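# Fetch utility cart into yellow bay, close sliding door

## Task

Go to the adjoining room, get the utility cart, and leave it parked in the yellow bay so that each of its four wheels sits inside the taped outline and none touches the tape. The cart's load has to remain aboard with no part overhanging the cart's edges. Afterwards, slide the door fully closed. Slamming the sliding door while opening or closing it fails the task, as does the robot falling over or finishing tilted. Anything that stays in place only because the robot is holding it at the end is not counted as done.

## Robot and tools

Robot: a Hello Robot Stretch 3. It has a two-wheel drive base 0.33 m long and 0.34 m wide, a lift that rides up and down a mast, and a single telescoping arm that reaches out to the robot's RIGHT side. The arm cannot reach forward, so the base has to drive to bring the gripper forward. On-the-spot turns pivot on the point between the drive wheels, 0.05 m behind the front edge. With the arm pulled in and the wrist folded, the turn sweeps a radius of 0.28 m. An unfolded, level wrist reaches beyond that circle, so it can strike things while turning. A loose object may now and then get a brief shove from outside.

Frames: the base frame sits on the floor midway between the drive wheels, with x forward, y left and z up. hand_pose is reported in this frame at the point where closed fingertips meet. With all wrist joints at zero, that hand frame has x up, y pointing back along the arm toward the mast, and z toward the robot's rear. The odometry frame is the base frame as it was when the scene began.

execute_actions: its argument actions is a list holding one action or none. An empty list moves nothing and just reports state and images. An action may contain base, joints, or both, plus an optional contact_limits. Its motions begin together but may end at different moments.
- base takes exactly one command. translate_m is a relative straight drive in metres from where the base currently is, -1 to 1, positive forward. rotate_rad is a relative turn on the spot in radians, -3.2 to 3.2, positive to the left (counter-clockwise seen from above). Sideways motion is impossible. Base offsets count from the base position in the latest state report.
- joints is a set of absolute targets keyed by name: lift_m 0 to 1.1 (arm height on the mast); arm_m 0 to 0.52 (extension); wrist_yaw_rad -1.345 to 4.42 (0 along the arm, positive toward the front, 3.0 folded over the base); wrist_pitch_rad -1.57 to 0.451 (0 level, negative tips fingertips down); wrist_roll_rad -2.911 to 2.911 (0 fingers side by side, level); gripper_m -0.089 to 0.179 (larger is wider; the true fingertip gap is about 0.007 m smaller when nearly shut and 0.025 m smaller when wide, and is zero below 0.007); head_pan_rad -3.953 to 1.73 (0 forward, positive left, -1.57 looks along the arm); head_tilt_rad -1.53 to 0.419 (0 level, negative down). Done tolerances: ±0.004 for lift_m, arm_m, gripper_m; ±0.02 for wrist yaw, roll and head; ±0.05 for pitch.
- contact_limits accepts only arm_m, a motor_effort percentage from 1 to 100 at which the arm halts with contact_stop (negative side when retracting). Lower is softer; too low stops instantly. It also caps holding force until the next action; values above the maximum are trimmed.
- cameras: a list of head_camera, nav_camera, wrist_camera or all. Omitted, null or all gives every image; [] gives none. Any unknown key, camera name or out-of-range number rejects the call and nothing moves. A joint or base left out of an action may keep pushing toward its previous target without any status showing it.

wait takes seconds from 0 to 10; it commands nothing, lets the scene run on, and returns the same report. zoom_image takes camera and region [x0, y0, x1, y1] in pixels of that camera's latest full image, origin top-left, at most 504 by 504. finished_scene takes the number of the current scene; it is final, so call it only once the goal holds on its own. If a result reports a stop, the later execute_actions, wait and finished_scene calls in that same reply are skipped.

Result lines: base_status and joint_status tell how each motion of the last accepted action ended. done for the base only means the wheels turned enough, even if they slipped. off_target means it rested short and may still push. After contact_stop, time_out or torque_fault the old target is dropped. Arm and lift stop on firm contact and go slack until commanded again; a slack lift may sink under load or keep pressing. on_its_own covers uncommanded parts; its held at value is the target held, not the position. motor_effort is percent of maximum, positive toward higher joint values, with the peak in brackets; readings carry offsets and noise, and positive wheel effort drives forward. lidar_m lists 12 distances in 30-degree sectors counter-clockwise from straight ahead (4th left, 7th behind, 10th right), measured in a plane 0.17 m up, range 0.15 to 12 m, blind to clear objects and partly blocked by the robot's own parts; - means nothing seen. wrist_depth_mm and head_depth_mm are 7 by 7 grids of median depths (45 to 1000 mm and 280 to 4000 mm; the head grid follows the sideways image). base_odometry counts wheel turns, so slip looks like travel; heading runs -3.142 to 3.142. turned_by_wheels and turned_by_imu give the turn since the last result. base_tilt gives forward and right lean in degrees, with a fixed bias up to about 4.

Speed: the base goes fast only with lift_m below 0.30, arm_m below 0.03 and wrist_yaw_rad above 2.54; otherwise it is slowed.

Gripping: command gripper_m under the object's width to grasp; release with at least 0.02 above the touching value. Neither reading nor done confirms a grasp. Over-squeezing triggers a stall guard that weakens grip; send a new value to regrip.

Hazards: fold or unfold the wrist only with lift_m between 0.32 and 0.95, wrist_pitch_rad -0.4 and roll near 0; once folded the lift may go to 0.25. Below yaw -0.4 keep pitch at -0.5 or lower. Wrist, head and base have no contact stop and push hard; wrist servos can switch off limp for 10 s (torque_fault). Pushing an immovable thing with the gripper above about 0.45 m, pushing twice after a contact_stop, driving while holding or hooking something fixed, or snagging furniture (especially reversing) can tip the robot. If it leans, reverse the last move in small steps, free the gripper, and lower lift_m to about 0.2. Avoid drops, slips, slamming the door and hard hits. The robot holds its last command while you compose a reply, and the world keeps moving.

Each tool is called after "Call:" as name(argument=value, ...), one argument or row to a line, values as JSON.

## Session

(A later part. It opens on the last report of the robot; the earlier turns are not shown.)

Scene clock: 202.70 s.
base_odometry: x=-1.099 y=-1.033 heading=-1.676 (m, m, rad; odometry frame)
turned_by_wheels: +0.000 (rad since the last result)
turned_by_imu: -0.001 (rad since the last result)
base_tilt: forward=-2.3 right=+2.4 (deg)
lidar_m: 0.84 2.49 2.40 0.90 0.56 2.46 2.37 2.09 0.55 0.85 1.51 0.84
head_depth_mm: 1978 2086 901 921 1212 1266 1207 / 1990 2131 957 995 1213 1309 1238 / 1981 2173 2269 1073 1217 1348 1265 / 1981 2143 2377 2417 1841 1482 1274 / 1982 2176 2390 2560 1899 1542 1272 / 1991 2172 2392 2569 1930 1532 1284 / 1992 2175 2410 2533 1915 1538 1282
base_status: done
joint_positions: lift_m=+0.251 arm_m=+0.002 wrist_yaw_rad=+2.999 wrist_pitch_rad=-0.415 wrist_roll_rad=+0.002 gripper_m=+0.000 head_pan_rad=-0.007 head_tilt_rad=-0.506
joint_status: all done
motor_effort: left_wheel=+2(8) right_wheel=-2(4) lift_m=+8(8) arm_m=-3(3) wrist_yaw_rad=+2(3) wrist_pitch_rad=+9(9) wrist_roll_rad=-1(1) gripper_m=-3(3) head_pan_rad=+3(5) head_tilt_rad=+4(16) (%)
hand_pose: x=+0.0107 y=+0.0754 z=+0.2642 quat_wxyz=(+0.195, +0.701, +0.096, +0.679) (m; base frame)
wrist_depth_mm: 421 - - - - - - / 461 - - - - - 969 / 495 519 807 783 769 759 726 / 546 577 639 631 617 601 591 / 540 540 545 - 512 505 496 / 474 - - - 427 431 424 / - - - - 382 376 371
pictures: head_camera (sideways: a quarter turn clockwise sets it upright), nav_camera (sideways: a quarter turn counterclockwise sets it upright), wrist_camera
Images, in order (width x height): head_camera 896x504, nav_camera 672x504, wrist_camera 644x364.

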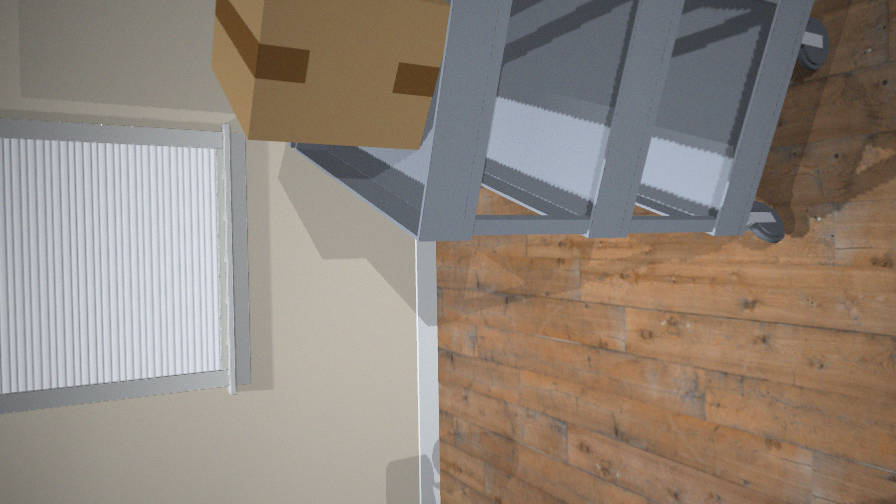

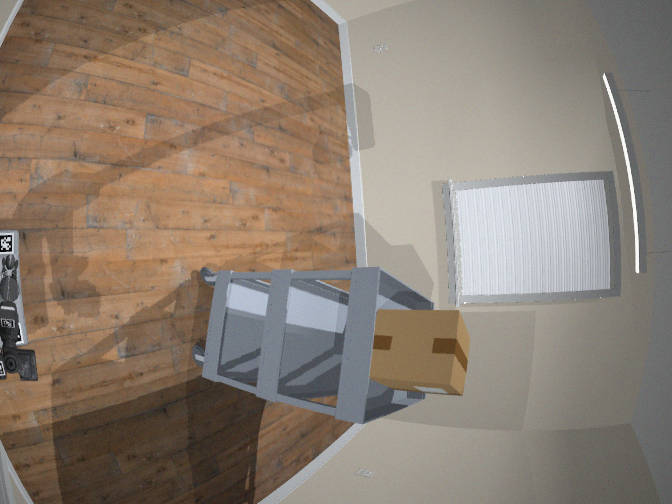

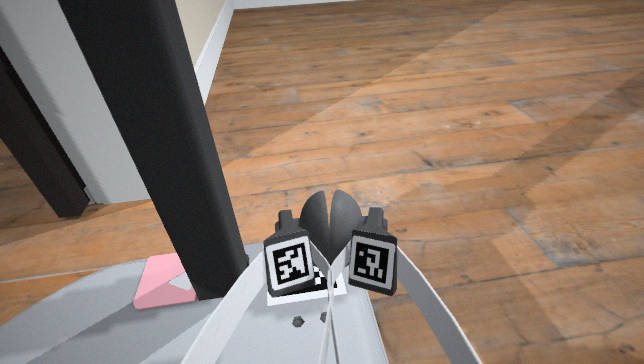

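Call:
execute_actions(
  actions=[
    {"base":{"rotate_rad":-0.2},"joints":{"lift_m":0.36}},
  ],
  cameras=[],
)

Call:
execute_actions(
  actions=[
    {"base":{"translate_m":0.3},"joints":{"wrist_yaw_rad":1.57,"gripper_m":0.12,"head_tilt_rad":-0.8}},
  ],
  cameras=[],
)

Call:
execute_actions(
  actions=[
    {"base":{"rotate_rad":-0.12},"joints":{"wrist_pitch_rad":0,"lift_m":0.22}},
  ],
)

Scene clock: 225.27 s.
base_odometry: x=-1.099 y=-1.033 heading=-1.876 (m, m, rad; odometry frame)
turned_by_wheels: -0.200 (rad since the last result)
turned_by_imu: -0.199 (rad since the last result)
base_tilt: forward=-2.3 right=+2.4 (deg)
lidar_m: 0.84 2.41 2.60 2.32 0.52 0.56 2.37 2.37 0.57 0.55 1.47 0.85
head_depth_mm: 2154 2350 2581 2172 1822 1514 1260 / 2104 2257 1068 1000 1207 1266 1257 / 2060 2210 941 996 1213 1314 1273 / 2026 2166 992 1043 1223 1355 1267 / 1980 2160 2351 987 1187 1405 1269 / 1946 2119 2330 2452 1938 1530 1279 / 1913 2092 2276 2456 1930 1535 1274
base_status: done
joint_positions: lift_m=+0.359 arm_m=+0.002 wrist_yaw_rad=+2.999 wrist_pitch_rad=-0.415 wrist_roll_rad=+0.002 gripper_m=+0.000 head_pan_rad=-0.007 head_tilt_rad=-0.506
joint_status: all done
motor_effort: left_wheel=+2(7) right_wheel=-2(6) lift_m=+33(35) arm_m=-3(3) wrist_yaw_rad=+2(2) wrist_pitch_rad=+9(10) wrist_roll_rad=-1(1) gripper_m=-2(3) head_pan_rad=+4(3) head_tilt_rad=+4(4) (%)
hand_pose: x=+0.0107 y=+0.0754 z=+0.3726 quat_wxyz=(+0.195, +0.701, +0.096, +0.679) (m; base frame)
wrist_depth_mm: 494 - - - - - - / 453 - - - - - - / 456 641 - - 972 973 937 / 490 636 821 813 796 780 776 / 538 614 690 - 666 650 635 / 574 590 - 555 553 556 547 / 517 528 - - 495 490 482
pictures: none
No camera images: the call's "cameras" was empty. Leave "cameras" out to get every camera's image.

Scene clock: 229.50 s.
base_odometry: x=-1.189 y=-1.319 heading=-1.876 (m, m, rad; odometry frame)
turned_by_wheels: +0.000 (rad since the last result)
turned_by_imu: +0.000 (rad since the last result)
base_tilt: forward=-2.4 right=+2.3 (deg)
lidar_m: 0.54 0.59 2.53 2.38 0.95 0.73 2.66 2.56 0.67 1.16 1.40 0.55
head_depth_mm: 737 934 814 670 949 1262 1124 / 655 617 729 685 974 1196 1116 / 661 642 748 1026 977 1207 1120 / 671 669 769 1028 986 1208 1125 / 1814 1025 834 827 1001 1237 1128 / 1790 2008 2038 1637 1486 1286 1132 / 1737 1989 2146 1774 1489 1296 1139
base_status: done
joint_positions: lift_m=+0.359 arm_m=+0.002 wrist_yaw_rad=+1.572 wrist_pitch_rad=-0.415 wrist_roll_rad=+0.002 gripper_m=+0.120 head_pan_rad=-0.007 head_tilt_rad=-0.790
joint_status: all done
motor_effort: left_wheel=+2(5) right_wheel=-2(2) lift_m=+33(33) arm_m=-3(3) wrist_yaw_rad=-3(4) wrist_pitch_rad=+9(9) wrist_roll_rad=-1(1) gripper_m=+1(95) head_pan_rad=+5(5) head_tilt_rad=-5(34) (%)
hand_pose: x=+0.2034 y=-0.1469 z=+0.3726 quat_wxyz=(+0.592, +0.593, -0.386, +0.386) (m; base frame)
wrist_depth_mm: - - - - - - - / - - 926 939 988 - - / - 682 724 704 905 974 944 / 848 802 588 571 750 768 767 / 707 685 675 645 661 643 635 / 594 603 571 563 558 529 558 / 515 505 503 498 496 491 479
pictures: none
No camera images: the call's "cameras" was empty. Leave "cameras" out to get every camera's image.

Scene clock: 231.60 s.
base_odometry: x=-1.189 y=-1.319 heading=-1.996 (m, m, rad; odometry frame)
turned_by_wheels: -0.120 (rad since the last result)
turned_by_imu: -0.120 (rad since the last result)
base_tilt: forward=-2.4 right=+2.4 (deg)
lidar_m: 0.54 0.56 2.36 2.38 1.17 0.73 2.67 2.66 0.68 0.94 1.39 0.56
head_depth_mm: 2012 2248 1974 1644 1464 1257 1118 / 1969 980 821 755 966 1220 1127 / 662 635 750 1028 976 1201 1123 / 669 643 754 1029 986 1211 1123 / 675 664 760 1038 987 1215 1124 / 1745 980 834 767 987 1267 1138 / 1745 1967 2116 1682 1500 1290 1132
base_status: done
joint_positions: lift_m=+0.221 arm_m=+0.002 wrist_yaw_rad=+1.572 wrist_pitch_rad=-0.021 wrist_roll_rad=+0.002 gripper_m=+0.120 head_pan_rad=-0.007 head_tilt_rad=-0.790
joint_status: all done
motor_effort: left_wheel=+1(5) right_wheel=-2(4) lift_m=+7(30) arm_m=-3(3) wrist_yaw_rad=-2(2) wrist_pitch_rad=+13(14) wrist_roll_rad=-1(1) gripper_m=+0(0) head_pan_rad=+5(5) head_tilt_rad=-6(6) (%)
hand_pose: x=+0.2343 y=-0.1468 z=+0.3299 quat_wxyz=(+0.505, +0.506, -0.495, +0.494) (m; base frame)
wrist_depth_mm: 439 429 426 425 - - - / - - - - - - - / - - - - - - - / - 857 951 922 - - - / - 510 510 506 942 907 892 / 722 541 664 573 678 618 664 / 571 561 558 542 536 531 522
pictures: head_camera (sideways: a quarter turn clockwise sets it upright), nav_camera (sideways: a quarter turn counterclockwise sets it upright), wrist_camera
Images, in order (width x height): head_camera 896x504, nav_camera 672x504, wrist_camera 644x364.

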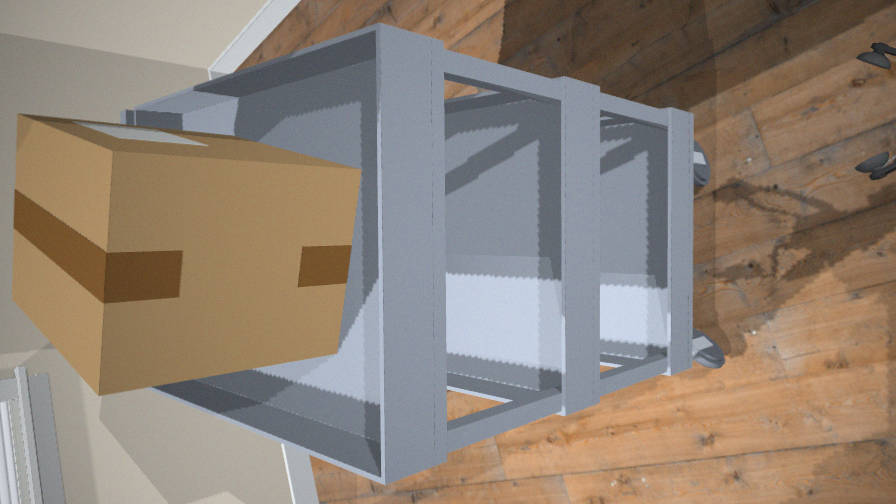

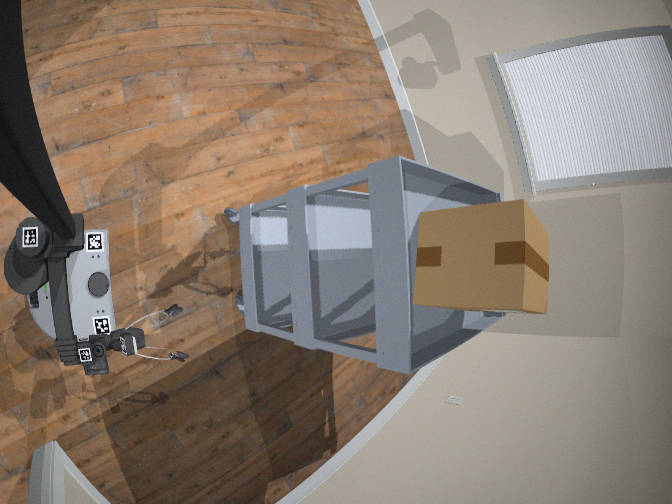

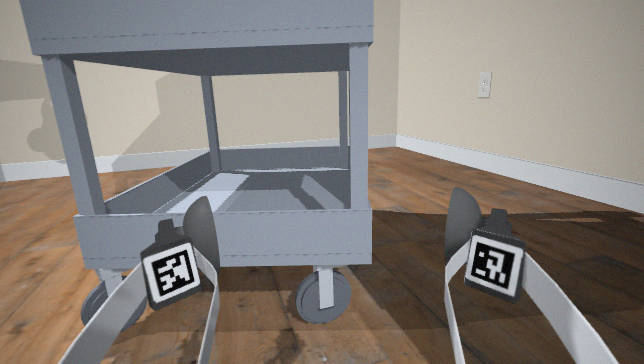

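Call:
execute_actions(
  actions=[
    {"base":{"translate_m":0.18},"joints":{"arm_m":0.047}},
  ],
  cameras=["wrist_camera","head_camera"],
)

Scene clock: 237.50 s.
base_odometry: x=-1.263 y=-1.483 heading=-1.996 (m, m, rad; odometry frame)
turned_by_wheels: +0.000 (rad since the last result)
turned_by_imu: +0.000 (rad since the last result)
base_tilt: forward=-2.3 right=+2.3 (deg)
lidar_m: 0.36 0.38 2.18 2.44 1.55 0.89 0.99 0.87 0.78 1.25 1.34 0.38
head_depth_mm: 1894 2124 1983 634 594 1218 1118 / 1792 660 771 669 606 838 1103 / 660 476 522 623 608 843 1089 / 670 490 538 630 612 845 1089 / 1612 496 558 644 613 849 1097 / 1638 510 605 668 617 850 1111 / 1576 1802 1972 651 609 1268 1138
base_status: done
joint_positions: lift_m=+0.221 arm_m=+0.047 wrist_yaw_rad=+1.571 wrist_pitch_rad=-0.021 wrist_roll_rad=+0.002 gripper_m=+0.120 head_pan_rad=-0.007 head_tilt_rad=-0.790
joint_status: all done
motor_effort: left_wheel=+1(5) right_wheel=-2(3) lift_m=+8(7) arm_m=+4(5) wrist_yaw_rad=-1(3) wrist_pitch_rad=+13(13) wrist_roll_rad=-1(1) gripper_m=+1(0) head_pan_rad=+4(5) head_tilt_rad=-6(6) (%)
hand_pose: x=+0.2343 y=-0.1916 z=+0.3299 quat_wxyz=(+0.505, +0.506, -0.495, +0.494) (m; base frame)
wrist_depth_mm: 279 288 302 311 - - 999 / - - - - - - - / - - - - - - - / - 877 929 905 - - - / 536 618 599 580 935 904 913 / 335 402 325 325 684 616 657 / 345 344 340 337 538 532 520
pictures: head_camera (sideways: a quarter turn clockwise sets it upright), wrist_camera
Images, in order (width x height): head_camera 896x504, wrist_camera 644x364.

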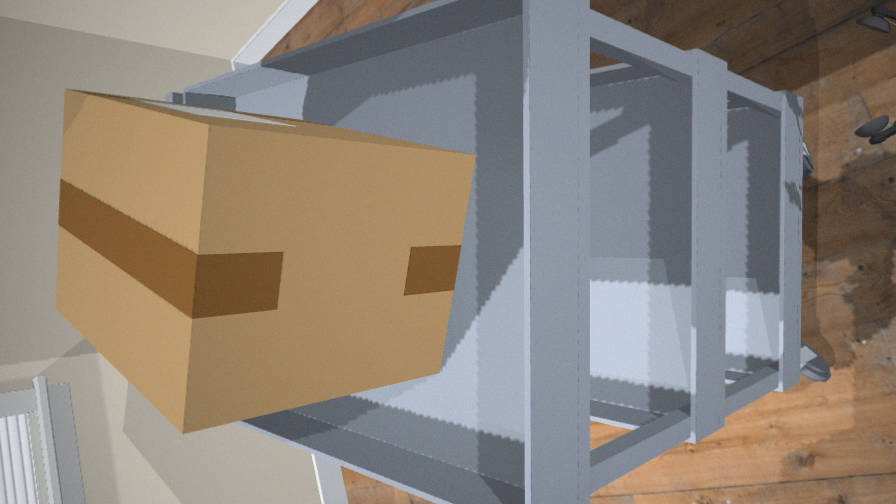

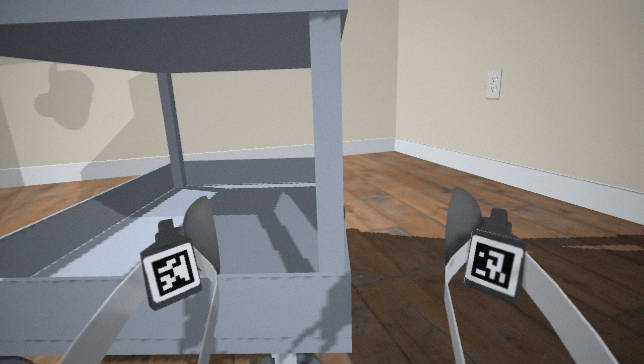

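Call:
execute_actions(
  actions=[
    {"base":{"translate_m":0.10},"joints":{"lift_m":0.25}},
  ],
  cameras=["wrist_camera","nav_camera"],
)

Scene clock: 242.13 s.
base_odometry: x=-1.305 y=-1.574 heading=-1.996 (m, m, rad; odometry frame)
turned_by_wheels: +0.000 (rad since the last result)
turned_by_imu: +0.000 (rad since the last result)
base_tilt: forward=-2.4 right=+2.3 (deg)
lidar_m: 0.26 0.28 2.07 2.47 1.77 0.99 1.09 0.85 0.86 1.31 1.31 0.27
head_depth_mm: 1829 2049 1960 634 563 553 1094 / 1710 483 427 649 565 765 854 / 1662 465 406 488 556 766 942 / 1614 469 419 508 568 765 947 / 1579 472 435 529 572 771 984 / 1565 477 450 569 573 774 915 / 1499 1697 1860 651 577 573 1117
base_status: done
joint_positions: lift_m=+0.249 arm_m=+0.047 wrist_yaw_rad=+1.571 wrist_pitch_rad=-0.021 wrist_roll_rad=+0.002 gripper_m=+0.120 head_pan_rad=-0.007 head_tilt_rad=-0.790
joint_status: all done
motor_effort: left_wheel=+2(5) right_wheel=-2(2) lift_m=+33(35) arm_m=+4(4) wrist_yaw_rad=-1(2) wrist_pitch_rad=+13(13) wrist_roll_rad=-1(1) gripper_m=+0(1) head_pan_rad=+3(4) head_tilt_rad=-6(6) (%)
hand_pose: x=+0.2343 y=-0.1916 z=+0.3586 quat_wxyz=(+0.505, +0.506, -0.495, +0.494) (m; base frame)
wrist_depth_mm: 170 169 168 169 - - 965 / 483 540 626 182 - - 989 / - - - 191 - - 996 / - - 842 822 - - - / - 646 658 579 997 - 958 / 474 508 482 433 728 660 710 / 390 384 381 347 582 571 566
pictures: nav_camera (sideways: a quarter turn counterclockwise sets it upright), wrist_camera
Images, in order (width x height): nav_camera 672x504, wrist_camera 644x364.

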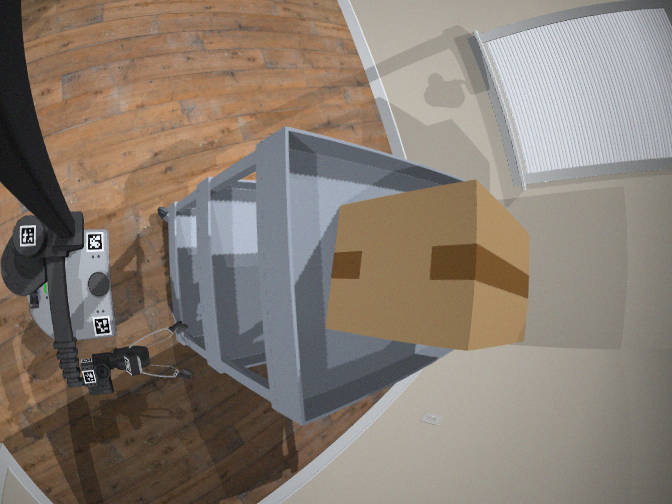

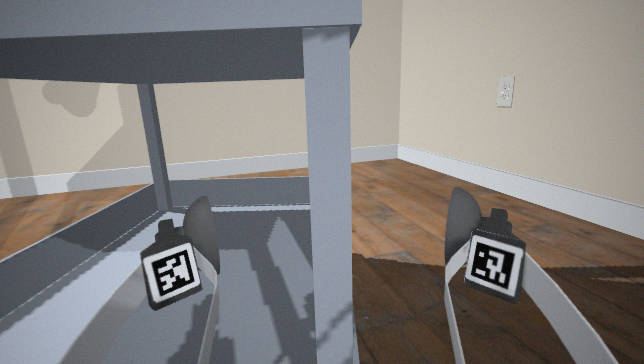

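Call:
execute_actions(
  actions=[
    {"base":{"translate_m":0.04}},
  ],
  cameras=[],
)

Call:
execute_actions(
  actions=[
    {"joints":{"gripper_m":0.0}},
  ],
  cameras=["wrist_camera","nav_camera"],
)

Scene clock: 246.47 s.
base_odometry: x=-1.321 y=-1.611 heading=-1.996 (m, m, rad; odometry frame)
turned_by_wheels: +0.000 (rad since the last result)
turned_by_imu: +0.000 (rad since the last result)
base_tilt: forward=-2.3 right=+2.4 (deg)
lidar_m: 0.22 0.23 0.32 2.48 1.85 1.03 1.13 0.88 0.92 1.30 1.29 0.23
head_depth_mm: 1783 2013 1984 634 562 496 692 / 1704 463 379 620 554 500 738 / 1653 465 377 431 532 500 740 / 1598 468 387 449 547 501 739 / 1561 474 394 467 553 504 744 / 1540 496 406 488 563 506 746 / 1470 1663 680 650 577 508 1080
base_status: done
joint_positions: lift_m=+0.249 arm_m=+0.047 wrist_yaw_rad=+1.571 wrist_pitch_rad=-0.021 wrist_roll_rad=+0.002 gripper_m=+0.120 head_pan_rad=-0.007 head_tilt_rad=-0.790
joint_status: not commanded
motor_effort: left_wheel=+1(5) right_wheel=-2(3) lift_m=+33(33) arm_m=+4(5) wrist_yaw_rad=-2(1) wrist_pitch_rad=+13(13) wrist_roll_rad=-1(1) gripper_m=+0(0) head_pan_rad=+4(3) head_tilt_rad=-5(6) (%)
hand_pose: x=+0.2343 y=-0.1916 z=+0.3586 quat_wxyz=(+0.505, +0.506, -0.495, +0.494) (m; base frame)
wrist_depth_mm: 149 154 162 137 - - 968 / 481 537 631 144 - - 979 / - - - 150 - - - / - - - 157 - - - / - 649 673 164 - 982 926 / 472 509 484 432 731 659 720 / 394 382 380 348 582 571 562
pictures: none
No camera images: the call's "cameras" was empty. Leave "cameras" out to get every camera's image.

Scene clock: 248.17 s.
base_odometry: x=-1.321 y=-1.611 heading=-1.996 (m, m, rad; odometry frame)
turned_by_wheels: +0.000 (rad since the last result)
turned_by_imu: +0.000 (rad since the last result)
base_tilt: forward=-2.3 right=+2.4 (deg)
lidar_m: 0.22 0.23 0.32 2.48 1.85 1.03 1.13 0.88 0.92 1.30 1.30 0.23
head_depth_mm: 1800 2018 1980 633 563 498 706 / 1724 463 379 619 553 499 736 / 1659 466 377 431 532 501 735 / 1605 469 386 449 545 504 742 / 1563 473 393 468 554 504 746 / 1525 497 405 489 562 508 748 / 1470 1680 680 651 577 507 1086
base_status: not commanded
joint_positions: lift_m=+0.249 arm_m=+0.047 wrist_yaw_rad=+1.570 wrist_pitch_rad=-0.021 wrist_roll_rad=+0.002 gripper_m=+0.001 head_pan_rad=-0.007 head_tilt_rad=-0.790
joint_status: all done
motor_effort: left_wheel=+1(1) right_wheel=-3(3) lift_m=+33(34) arm_m=+4(5) wrist_yaw_rad=+1(2) wrist_pitch_rad=+13(13) wrist_roll_rad=-1(1) gripper_m=-15(98) head_pan_rad=+4(5) head_tilt_rad=-6(6) (%)
hand_pose: x=+0.2343 y=-0.1921 z=+0.3585 quat_wxyz=(+0.505, +0.505, -0.495, +0.494) (m; base frame)
wrist_depth_mm: 150 155 161 137 - - 962 / 484 543 633 144 - - 985 / - - - 150 - - 983 / - - - 155 - - - / - 647 675 160 - 976 937 / 476 494 486 171 700 713 711 / 390 388 382 262 572 570 562
pictures: nav_camera (sideways: a quarter turn counterclockwise sets it upright), wrist_camera
Images, in order (width x height): nav_camera 672x504, wrist_camera 644x364.

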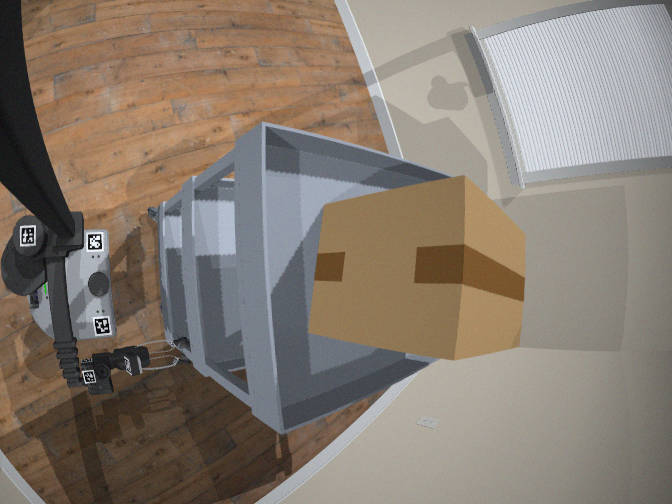

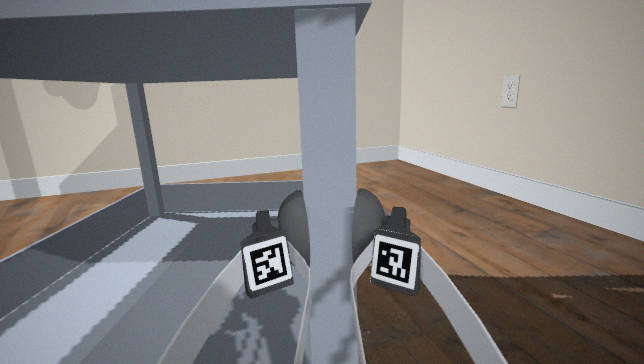

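Call:
execute_actions(
  actions=[
    {"joints":{"gripper_m":-0.03,"head_tilt_rad":-0.9}},
  ],
  cameras=[],
)

Call:
execute_actions(
  actions=[
    {"base":{"translate_m":-0.15}},
  ],
  cameras=["wrist_camera","nav_camera"],
)

Scene clock: 254.47 s.
base_odometry: x=-1.321 y=-1.611 heading=-1.995 (m, m, rad; odometry frame)
turned_by_wheels: +0.000 (rad since the last result)
turned_by_imu: +0.001 (rad since the last result)
base_tilt: forward=-2.4 right=+2.4 (deg)
lidar_m: 0.22 0.23 0.32 2.49 1.85 1.03 1.13 0.88 0.92 1.30 1.30 0.23
head_depth_mm: 1828 2019 679 594 528 618 1097 / 481 387 398 585 530 750 1065 / 486 379 388 484 532 754 1055 / 491 381 403 506 533 758 1058 / 495 383 418 530 537 760 1061 / 1524 389 435 578 538 761 1080 / 1545 1637 670 612 540 641 1108
base_status: not commanded
joint_positions: lift_m=+0.249 arm_m=+0.047 wrist_yaw_rad=+1.570 wrist_pitch_rad=-0.021 wrist_roll_rad=+0.002 gripper_m=-0.028 head_pan_rad=-0.007 head_tilt_rad=-0.888
joint_status: all done
motor_effort: left_wheel=+1(2) right_wheel=-5(5) lift_m=+33(33) arm_m=+4(3) wrist_yaw_rad=+1(1) wrist_pitch_rad=+13(13) wrist_roll_rad=-1(1) gripper_m=-31(100) head_pan_rad=+5(6) head_tilt_rad=-7(22) (%)
hand_pose: x=+0.2343 y=-0.1921 z=+0.3585 quat_wxyz=(+0.505, +0.505, -0.495, +0.494) (m; base frame)
wrist_depth_mm: 150 155 162 136 - - 975 / 481 534 635 144 - - 954 / - - - 149 - - 998 / - - - 155 - - - / - 649 671 160 - 992 937 / 480 493 485 171 691 721 708 / 389 388 378 346 579 571 562
pictures: none
No camera images: the call's "cameras" was empty. Leave "cameras" out to get every camera's image.

Scene clock: 257.07 s.
base_odometry: x=-1.259 y=-1.474 heading=-1.995 (m, m, rad; odometry frame)
turned_by_wheels: +0.000 (rad since the last result)
turned_by_imu: +0.001 (rad since the last result)
base_tilt: forward=-2.4 right=+2.4 (deg)
lidar_m: 0.22 0.23 0.30 2.44 1.53 0.89 0.99 0.88 0.77 1.24 1.34 0.23
head_depth_mm: 1947 2121 680 596 528 683 1090 / 480 376 386 574 529 749 1063 / 484 378 388 483 531 753 1051 / 488 381 399 499 534 756 1057 / 494 384 410 517 536 759 1057 / 1645 386 423 561 539 684 1079 / 1656 1805 676 611 540 558 1116
base_status: done
joint_positions: lift_m=+0.249 arm_m=+0.047 wrist_yaw_rad=+1.538 wrist_pitch_rad=-0.021 wrist_roll_rad=+0.002 gripper_m=-0.019 head_pan_rad=-0.007 head_tilt_rad=-0.889
joint_status: not commanded
on_its_own: gripper_m is held at -0.020, not at your -0.030, by its stall guard, which is not easing now; wrist_yaw_rad is at rest, and its effort (+41) is outside its rest range (-12 to +12)
motor_effort: left_wheel=-1(6) right_wheel=-4(25) lift_m=+33(33) arm_m=+0(3) wrist_yaw_rad=+41(45) wrist_pitch_rad=+13(13) wrist_roll_rad=-1(1) gripper_m=-27(33) head_pan_rad=+4(5) head_tilt_rad=-6(7) (%)
hand_pose: x=+0.2342 y=-0.2005 z=+0.3586 quat_wxyz=(+0.513, +0.497, -0.503, +0.486) (m; base frame)
wrist_depth_mm: 150 154 161 142 - - 996 / 484 533 630 148 - - 984 / - - - 155 - - - / - - - 161 - - - / 621 684 674 167 999 970 978 / 487 494 472 176 695 733 709 / 390 386 377 186 571 574 560
pictures: nav_camera (sideways: a quarter turn counterclockwise sets it upright), wrist_camera
Images, in order (width x height): nav_camera 672x504, wrist_camera 644x364.

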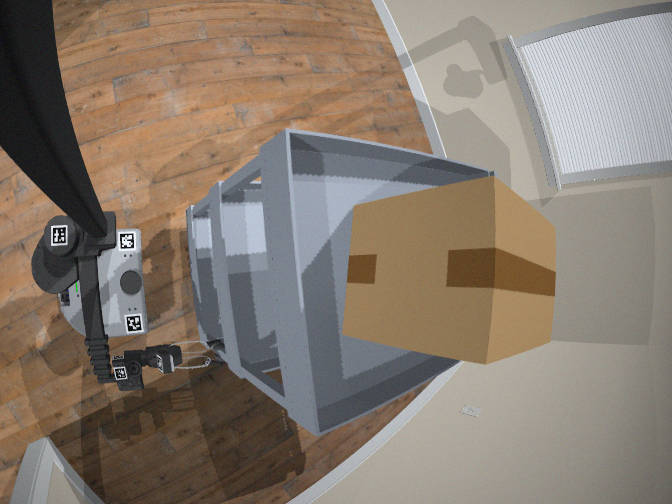

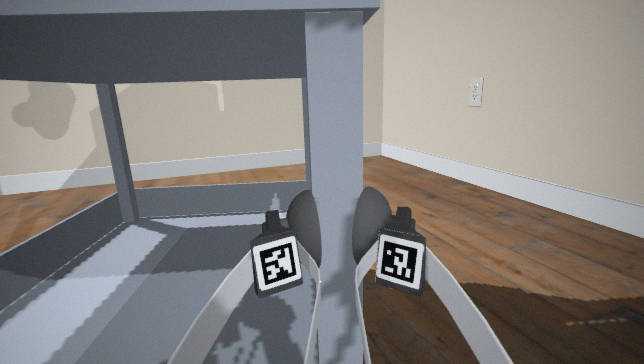

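Call:
execute_actions(
  actions=[
    {"base":{"translate_m":-0.35},"joints":{"wrist_yaw_rad":1.55}},
  ],
  cameras=["wrist_camera","nav_camera"],
)

Scene clock: 265.87 s.
base_odometry: x=-1.115 y=-1.155 heading=-1.995 (m, m, rad; odometry frame)
turned_by_wheels: +0.000 (rad since the last result)
turned_by_imu: +0.002 (rad since the last result)
base_tilt: forward=-2.4 right=+2.4 (deg)
lidar_m: 0.53 0.55 2.56 2.33 0.78 0.58 2.50 2.49 0.61 0.61 1.45 0.56
head_depth_mm: 2197 2182 679 1537 1371 1213 1095 / 1029 847 730 988 1222 1226 1094 / 565 657 688 1014 1224 1228 1103 / 574 672 682 1017 1235 1229 1105 / 585 687 677 1018 1179 1237 1109 / 957 852 735 1005 1379 1246 1111 / 1940 2165 1776 1616 1412 1249 1114
base_status: done
joint_positions: lift_m=+0.249 arm_m=+0.047 wrist_yaw_rad=+1.548 wrist_pitch_rad=-0.017 wrist_roll_rad=+0.002 gripper_m=-0.019 head_pan_rad=-0.007 head_tilt_rad=-0.889
joint_status: all done
on_its_own: gripper_m is held at -0.020, not at your -0.030, by its stall guard, which is not easing now
motor_effort: left_wheel=+2(3) right_wheel=-2(17) lift_m=+33(33) arm_m=+1(0) wrist_yaw_rad=+3(26) wrist_pitch_rad=+11(13) wrist_roll_rad=-1(1) gripper_m=-11(25) head_pan_rad=+4(5) head_tilt_rad=-7(7) (%)
hand_pose: x=+0.2344 y=-0.1979 z=+0.3595 quat_wxyz=(+0.510, +0.499, -0.502, +0.489) (m; base frame)
wrist_depth_mm: 409 417 422 436 - - - / 433 500 587 657 - - - / - - - - - - - / - - - - - - - / 595 661 509 - - 979 956 / 606 506 521 670 706 723 718 / 616 582 601 592 586 572 570
pictures: nav_camera (sideways: a quarter turn counterclockwise sets it upright), wrist_camera
Images, in order (width x height): nav_camera 672x504, wrist_camera 644x364.

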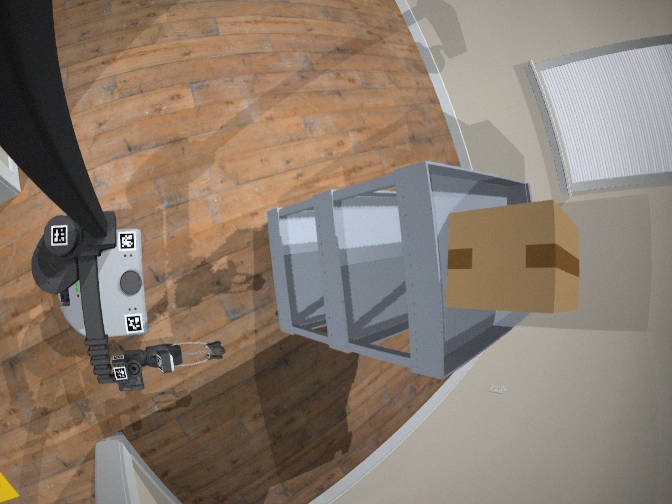

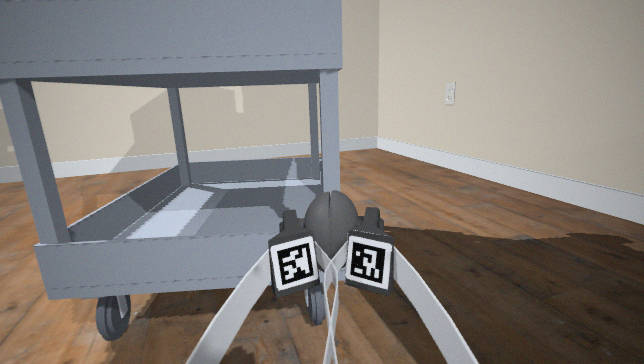

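Call:
execute_actions(
  actions=[
    {"base":{"translate_m":0.25},"joints":{"gripper_m":0.12,"wrist_yaw_rad":1.57}},
  ],
  cameras=["wrist_camera"],
)

Scene clock: 285.13 s.
base_odometry: x=-1.218 y=-1.383 heading=-1.995 (m, m, rad; odometry frame)
turned_by_wheels: +0.000 (rad since the last result)
turned_by_imu: +0.000 (rad since the last result)
base_tilt: forward=-2.4 right=+2.4 (deg)
lidar_m: 0.28 0.29 2.29 2.40 1.32 0.79 2.74 2.73 0.71 1.06 1.37 0.30
head_depth_mm: 2040 2133 680 606 559 1176 1084 / 500 407 663 597 560 819 1092 / 484 405 472 574 536 818 1106 / 487 413 485 585 555 821 1108 / 494 422 499 593 557 829 1090 / 1704 427 523 607 560 815 1107 / 1750 1879 698 609 537 1218 1115
base_status: done
joint_positions: lift_m=+0.249 arm_m=+0.047 wrist_yaw_rad=+1.568 wrist_pitch_rad=-0.017 wrist_roll_rad=+0.002 gripper_m=+0.120 head_pan_rad=-0.007 head_tilt_rad=-0.889
joint_status: all done
motor_effort: left_wheel=+2(5) right_wheel=-2(3) lift_m=+33(33) arm_m=+0(0) wrist_yaw_rad=+3(5) wrist_pitch_rad=+11(11) wrist_roll_rad=-1(2) gripper_m=+0(94) head_pan_rad=+3(4) head_tilt_rad=-7(6) (%)
hand_pose: x=+0.2344 y=-0.1928 z=+0.3595 quat_wxyz=(+0.505, +0.504, -0.497, +0.494) (m; base frame)
wrist_depth_mm: 192 195 197 199 - - - / 458 501 580 300 - - - / - - - 801 - - - / - - 854 837 - - - / - 669 675 572 - 977 965 / 477 508 488 459 746 667 716 / 395 385 383 364 579 577 571
pictures: wrist_camera
Images, in order (width x height): wrist_camera 644x364.

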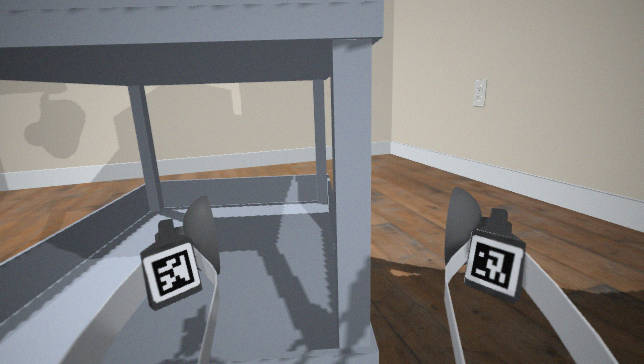

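Call:
execute_actions(
  actions=[
    {"base":{"translate_m":0.10},"joints":{"arm_m":0.062}},
  ],
  cameras=["wrist_camera"],
)

Call:
execute_actions(
  actions=[
    {"joints":{"gripper_m":-0.02}},
  ],
  cameras=["wrist_camera","nav_camera"],
)

Scene clock: 289.33 s.
base_odometry: x=-1.259 y=-1.474 heading=-1.995 (m, m, rad; odometry frame)
turned_by_wheels: +0.000 (rad since the last result)
turned_by_imu: +0.000 (rad since the last result)
base_tilt: forward=-2.4 right=+2.3 (deg)
lidar_m: 0.18 0.19 0.25 2.43 1.53 0.89 0.99 0.88 0.78 1.24 0.28 0.20
head_depth_mm: 1965 2094 665 594 527 491 1071 / 480 376 338 440 520 493 975 / 485 378 347 431 520 487 985 / 488 381 355 446 523 488 984 / 493 384 364 460 535 490 994 / 1674 387 375 477 538 492 918 / 1663 1825 410 611 540 485 1093
base_status: done
joint_positions: lift_m=+0.249 arm_m=+0.062 wrist_yaw_rad=+1.568 wrist_pitch_rad=-0.017 wrist_roll_rad=+0.002 gripper_m=+0.120 head_pan_rad=-0.007 head_tilt_rad=-0.889
joint_status: all done
motor_effort: left_wheel=+1(5) right_wheel=-2(4) lift_m=+33(33) arm_m=+5(4) wrist_yaw_rad=+3(3) wrist_pitch_rad=+10(11) wrist_roll_rad=-1(1) gripper_m=+0(0) head_pan_rad=+4(4) head_tilt_rad=-6(6) (%)
hand_pose: x=+0.2344 y=-0.2074 z=+0.3595 quat_wxyz=(+0.505, +0.504, -0.497, +0.495) (m; base frame)
wrist_depth_mm: 146 150 157 114 - - 993 / 452 500 583 119 - - - / - - - 124 - - - / - - - 129 - - - / 618 696 675 135 - 981 974 / 486 512 481 142 726 662 719 / 393 387 382 149 577 575 567
pictures: wrist_camera
Images, in order (width x height): wrist_camera 644x364.

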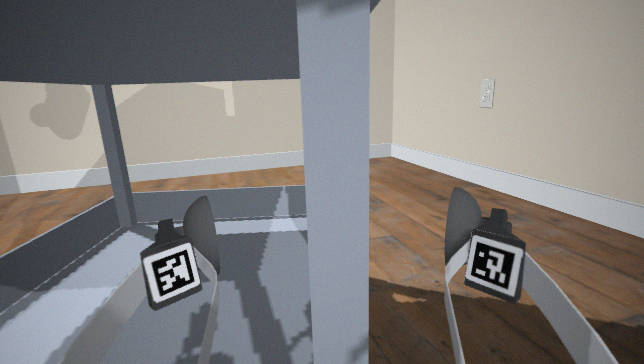

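Scene clock: 291.30 s.
base_odometry: x=-1.259 y=-1.474 heading=-1.995 (m, m, rad; odometry frame)
turned_by_wheels: +0.000 (rad since the last result)
turned_by_imu: +0.000 (rad since the last result)
base_tilt: forward=-2.3 right=+2.4 (deg)
lidar_m: 0.18 0.19 0.25 2.44 1.53 0.89 0.99 0.88 0.78 1.24 0.27 0.19
head_depth_mm: 1935 2080 663 594 526 491 1064 / 480 376 335 434 518 493 986 / 484 379 343 428 519 486 985 / 488 381 351 441 523 489 988 / 494 384 361 457 536 489 975 / 1668 386 372 471 538 491 922 / 1662 1821 406 610 541 485 1096
base_status: not commanded
joint_positions: lift_m=+0.249 arm_m=+0.062 wrist_yaw_rad=+1.565 wrist_pitch_rad=-0.017 wrist_roll_rad=+0.002 gripper_m=-0.019 head_pan_rad=-0.007 head_tilt_rad=-0.889
joint_status: all done
motor_effort: left_wheel=+2(2) right_wheel=-8(11) lift_m=+33(33) arm_m=+3(4) wrist_yaw_rad=+7(10) wrist_pitch_rad=+11(11) wrist_roll_rad=-1(1) gripper_m=-26(100) head_pan_rad=+5(5) head_tilt_rad=-6(6) (%)
hand_pose: x=+0.2344 y=-0.2084 z=+0.3595 quat_wxyz=(+0.506, +0.503, -0.497, +0.494) (m; base frame)
wrist_depth_mm: 146 150 157 110 - - 993 / 457 500 583 115 - - - / - - - 120 - - - / - - - 125 - - - / 625 687 680 130 - 980 958 / 485 500 487 137 703 729 719 / 394 390 382 144 576 573 557
pictures: nav_camera (sideways: a quarter turn counterclockwise sets it upright), wrist_camera
Images, in order (width x height): nav_camera 672x504, wrist_camera 644x364.

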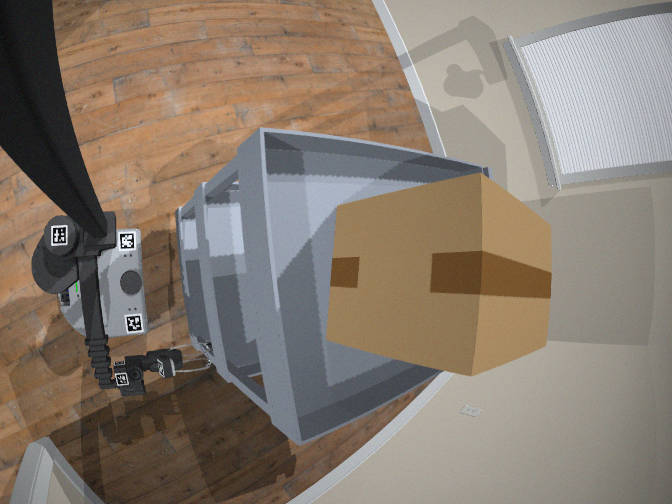

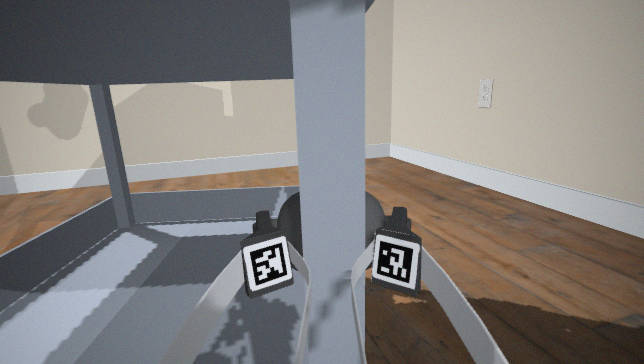

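Call:
execute_actions(
  actions=[
    {"base":{"translate_m":-0.15}},
  ],
  cameras=["wrist_camera","nav_camera"],
)

Scene clock: 295.67 s.
base_odometry: x=-1.198 y=-1.337 heading=-1.995 (m, m, rad; odometry frame)
turned_by_wheels: +0.000 (rad since the last result)
turned_by_imu: +0.001 (rad since the last result)
base_tilt: forward=-2.3 right=+2.4 (deg)
lidar_m: 0.17 0.17 0.22 2.39 1.21 0.75 2.69 2.68 0.69 0.98 0.27 0.18
head_depth_mm: 2051 2108 639 596 527 482 1061 / 481 376 334 409 520 485 977 / 483 378 337 415 512 485 979 / 487 380 339 424 517 479 917 / 493 383 345 436 526 479 963 / 1774 386 352 446 530 476 736 / 1782 1895 368 609 540 477 1083
base_status: done
joint_positions: lift_m=+0.249 arm_m=+0.062 wrist_yaw_rad=+1.532 wrist_pitch_rad=-0.017 wrist_roll_rad=+0.002 gripper_m=-0.012 head_pan_rad=-0.007 head_tilt_rad=-0.889
joint_status: not commanded
on_its_own: wrist_yaw_rad is held at +1.531, not at your +1.570, by its stall guard, which is not easing now; gripper_m is held at -0.014, not at your -0.020, by its stall guard, which is not easing now
motor_effort: left_wheel=+1(2) right_wheel=-5(20) lift_m=+33(33) arm_m=+0(3) wrist_yaw_rad=-1(31) wrist_pitch_rad=+11(11) wrist_roll_rad=-1(1) gripper_m=-23(27) head_pan_rad=+4(4) head_tilt_rad=-6(7) (%)
hand_pose: x=+0.2342 y=-0.2168 z=+0.3595 quat_wxyz=(+0.514, +0.495, -0.505, +0.485) (m; base frame)
wrist_depth_mm: 146 150 157 111 - - - / 455 505 580 115 - - - / - - - 121 - - - / - - - 126 - - - / 635 695 684 130 - 994 963 / 502 496 485 138 704 724 710 / 391 389 380 146 583 574 564
pictures: nav_camera (sideways: a quarter turn counterclockwise sets it upright), wrist_camera
Images, in order (width x height): nav_camera 672x504, wrist_camera 644x364.

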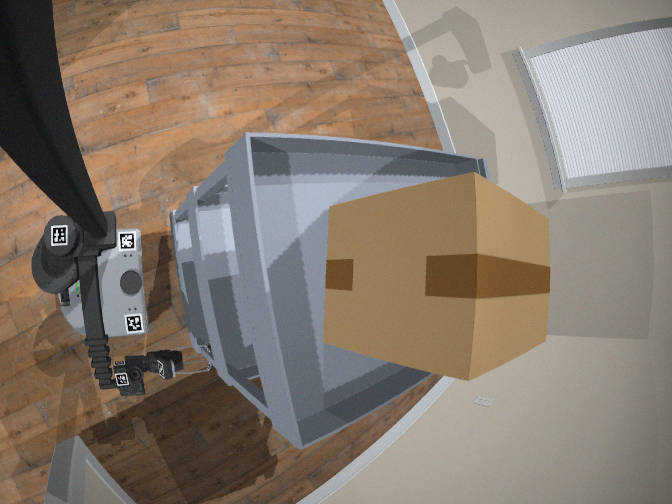

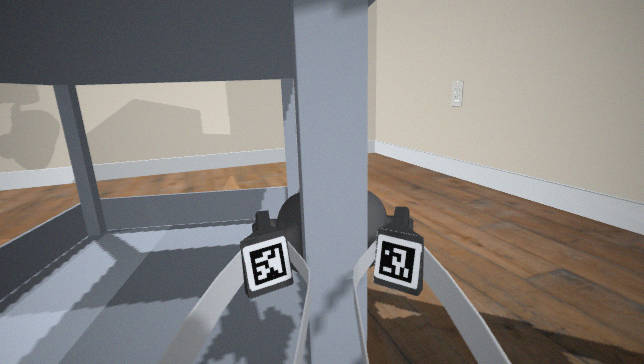

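Call:
execute_actions(
  actions=[
    {"base":{"translate_m":-0.2},"joints":{"wrist_yaw_rad":1.54}},
  ],
  cameras=["wrist_camera","nav_camera"],
)

Scene clock: 302.13 s.
base_odometry: x=-1.116 y=-1.155 heading=-1.994 (m, m, rad; odometry frame)
turned_by_wheels: +0.000 (rad since the last result)
turned_by_imu: +0.001 (rad since the last result)
base_tilt: forward=-2.4 right=+2.4 (deg)
lidar_m: 0.16 0.17 0.21 2.33 0.78 0.58 2.50 2.49 0.61 0.61 0.27 0.18
head_depth_mm: 2169 2187 625 593 527 482 1065 / 481 376 330 402 521 484 984 / 484 379 336 408 512 478 970 / 488 380 338 415 514 479 904 / 493 383 341 425 520 474 734 / 1906 387 344 433 530 475 725 / 1925 2072 350 608 541 477 1072
base_status: done
joint_positions: lift_m=+0.249 arm_m=+0.062 wrist_yaw_rad=+1.529 wrist_pitch_rad=-0.017 wrist_roll_rad=+0.002 gripper_m=-0.012 head_pan_rad=-0.007 head_tilt_rad=-0.889
joint_status: all done
on_its_own: gripper_m is held at -0.014, not at your -0.020, by its stall guard, which is not easing now; wrist_yaw_rad is at rest, and its effort (+14) is outside its rest range (-12 to +12)
motor_effort: left_wheel=+1(3) right_wheel=-6(19) lift_m=+33(33) arm_m=+1(0) wrist_yaw_rad=+14(15) wrist_pitch_rad=+10(11) wrist_roll_rad=-2(1) gripper_m=-25(25) head_pan_rad=+3(4) head_tilt_rad=-6(6) (%)
hand_pose: x=+0.2342 y=-0.2177 z=+0.3595 quat_wxyz=(+0.514, +0.494, -0.506, +0.485) (m; base frame)
wrist_depth_mm: 146 150 156 111 - - - / 458 498 582 116 - - - / - - - 121 - - - / - - - 125 - - - / 628 691 677 131 - 991 969 / 504 499 469 138 692 733 719 / 392 390 383 146 581 574 570
pictures: nav_camera (sideways: a quarter turn counterclockwise sets it upright), wrist_camera
Images, in order (width x height): nav_camera 672x504, wrist_camera 644x364.

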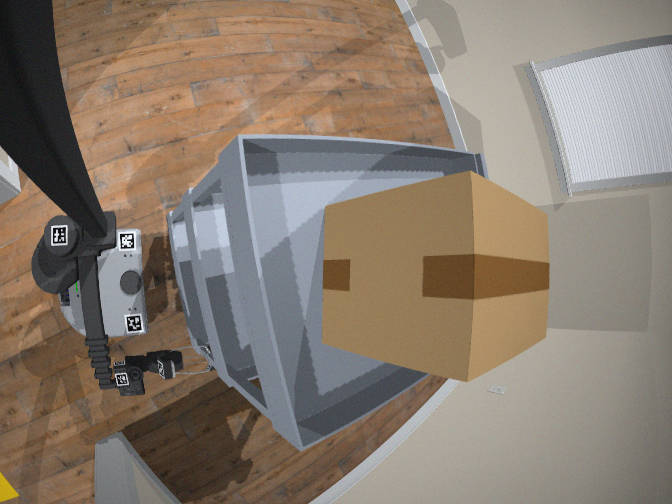

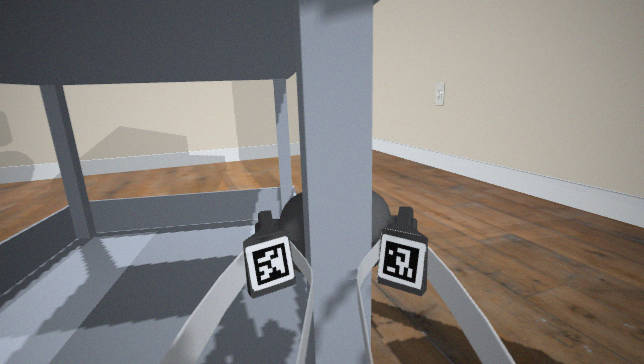

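Call:
execute_actions(
  actions=[
    {"base":{"rotate_rad":0.16}},
  ],
  cameras=["wrist_camera"],
)

Call:
execute_actions(
  actions=[
    {"base":{"rotate_rad":0.16}},
  ],
  cameras=["wrist_camera","nav_camera"],
)

Scene clock: 306.80 s.
base_odometry: x=-1.116 y=-1.155 heading=-1.835 (m, m, rad; odometry frame)
turned_by_wheels: +0.159 (rad since the last result)
turned_by_imu: +0.155 (rad since the last result)
base_tilt: forward=-2.3 right=+2.4 (deg)
lidar_m: 0.21 0.22 2.56 2.32 0.58 0.58 2.49 2.51 0.61 0.83 0.27 0.21
head_depth_mm: 477 374 351 579 527 491 1048 / 481 376 366 450 520 739 998 / 483 378 380 473 531 744 1058 / 489 381 397 499 535 683 1053 / 1994 384 417 529 536 680 1060 / 1970 2165 668 620 539 685 1092 / 1955 2214 1922 597 519 1181 1115
base_status: done
joint_positions: lift_m=+0.249 arm_m=+0.062 wrist_yaw_rad=+1.487 wrist_pitch_rad=-0.017 wrist_roll_rad=+0.002 gripper_m=-0.012 head_pan_rad=-0.007 head_tilt_rad=-0.889
joint_status: not commanded
on_its_own: gripper_m is held at -0.014, not at your -0.020, by its stall guard, which is not easing now; wrist_yaw_rad is at rest, and its effort (+68) is outside its rest range (-12 to +12)
motor_effort: left_wheel=-7(11) right_wheel=+13(25) lift_m=+33(33) arm_m=-3(3) wrist_yaw_rad=+68(98) wrist_pitch_rad=+11(11) wrist_roll_rad=-1(1) gripper_m=-27(31) head_pan_rad=+3(5) head_tilt_rad=-6(6) (%)
hand_pose: x=+0.2335 y=-0.2287 z=+0.3595 quat_wxyz=(+0.524, +0.484, -0.516, +0.474) (m; base frame)
wrist_depth_mm: 147 151 157 111 - - - / 460 505 593 116 - - - / - - - 121 - - - / - - - 126 - - - / - 664 670 130 997 - 973 / 481 492 493 138 697 726 713 / 391 390 383 144 581 571 569
pictures: wrist_camera
Images, in order (width x height): wrist_camera 644x364.

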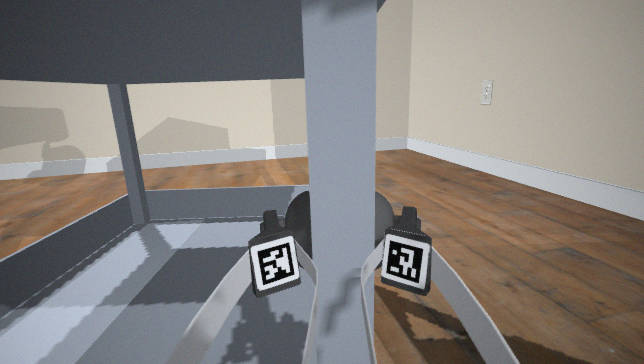

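Scene clock: 308.13 s.
base_odometry: x=-1.116 y=-1.155 heading=-1.676 (m, m, rad; odometry frame)
turned_by_wheels: +0.160 (rad since the last result)
turned_by_imu: +0.137 (rad since the last result)
base_tilt: forward=-2.3 right=+2.4 (deg)
lidar_m: 0.24 0.27 2.43 1.53 0.58 0.64 2.49 2.14 0.60 1.20 0.28 0.24
head_depth_mm: 476 374 373 580 527 617 1064 / 479 376 397 483 529 752 1014 / 486 381 424 524 532 765 1055 / 1917 396 455 572 534 793 1073 / 2027 411 498 604 545 814 1105 / 2001 2253 697 608 549 866 1109 / 2022 2250 1920 585 547 1239 1113
base_status: done
joint_positions: lift_m=+0.249 arm_m=+0.062 wrist_yaw_rad=+1.522 wrist_pitch_rad=-0.018 wrist_roll_rad=+0.002 gripper_m=-0.012 head_pan_rad=-0.007 head_tilt_rad=-0.889
joint_status: not commanded
on_its_own: gripper_m is held at -0.014, not at your -0.020, by its stall guard, which is not easing now; wrist_yaw_rad is at rest, and its effort (+24) is outside its rest range (-12 to +12)
motor_effort: left_wheel=-4(13) right_wheel=+9(30) lift_m=+32(33) arm_m=-4(4) wrist_yaw_rad=+24(100) wrist_pitch_rad=+11(11) wrist_roll_rad=-1(1) gripper_m=-22(31) head_pan_rad=+5(3) head_tilt_rad=-6(6) (%)
hand_pose: x=+0.2341 y=-0.2199 z=+0.3593 quat_wxyz=(+0.516, +0.493, -0.508, +0.482) (m; base frame)
wrist_depth_mm: 147 151 158 110 - - - / - 508 591 114 - - - / - - - 119 - - - / - - 816 124 - - - / - 616 686 129 - 986 966 / 454 497 489 136 664 725 718 / 393 389 379 144 565 572 566
pictures: nav_camera (sideways: a quarter turn counterclockwise sets it upright), wrist_camera
Images, in order (width x height): nav_camera 672x504, wrist_camera 644x364.

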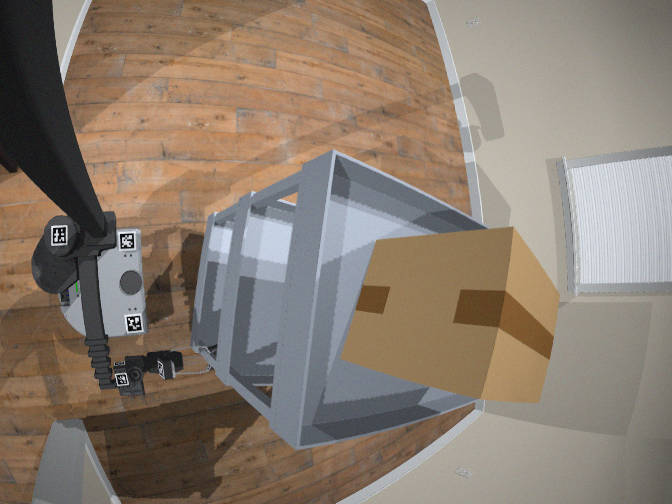

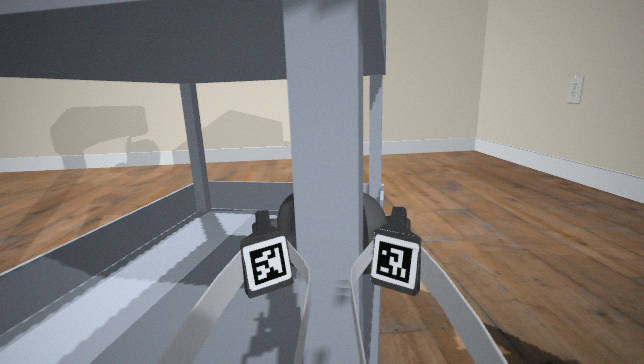

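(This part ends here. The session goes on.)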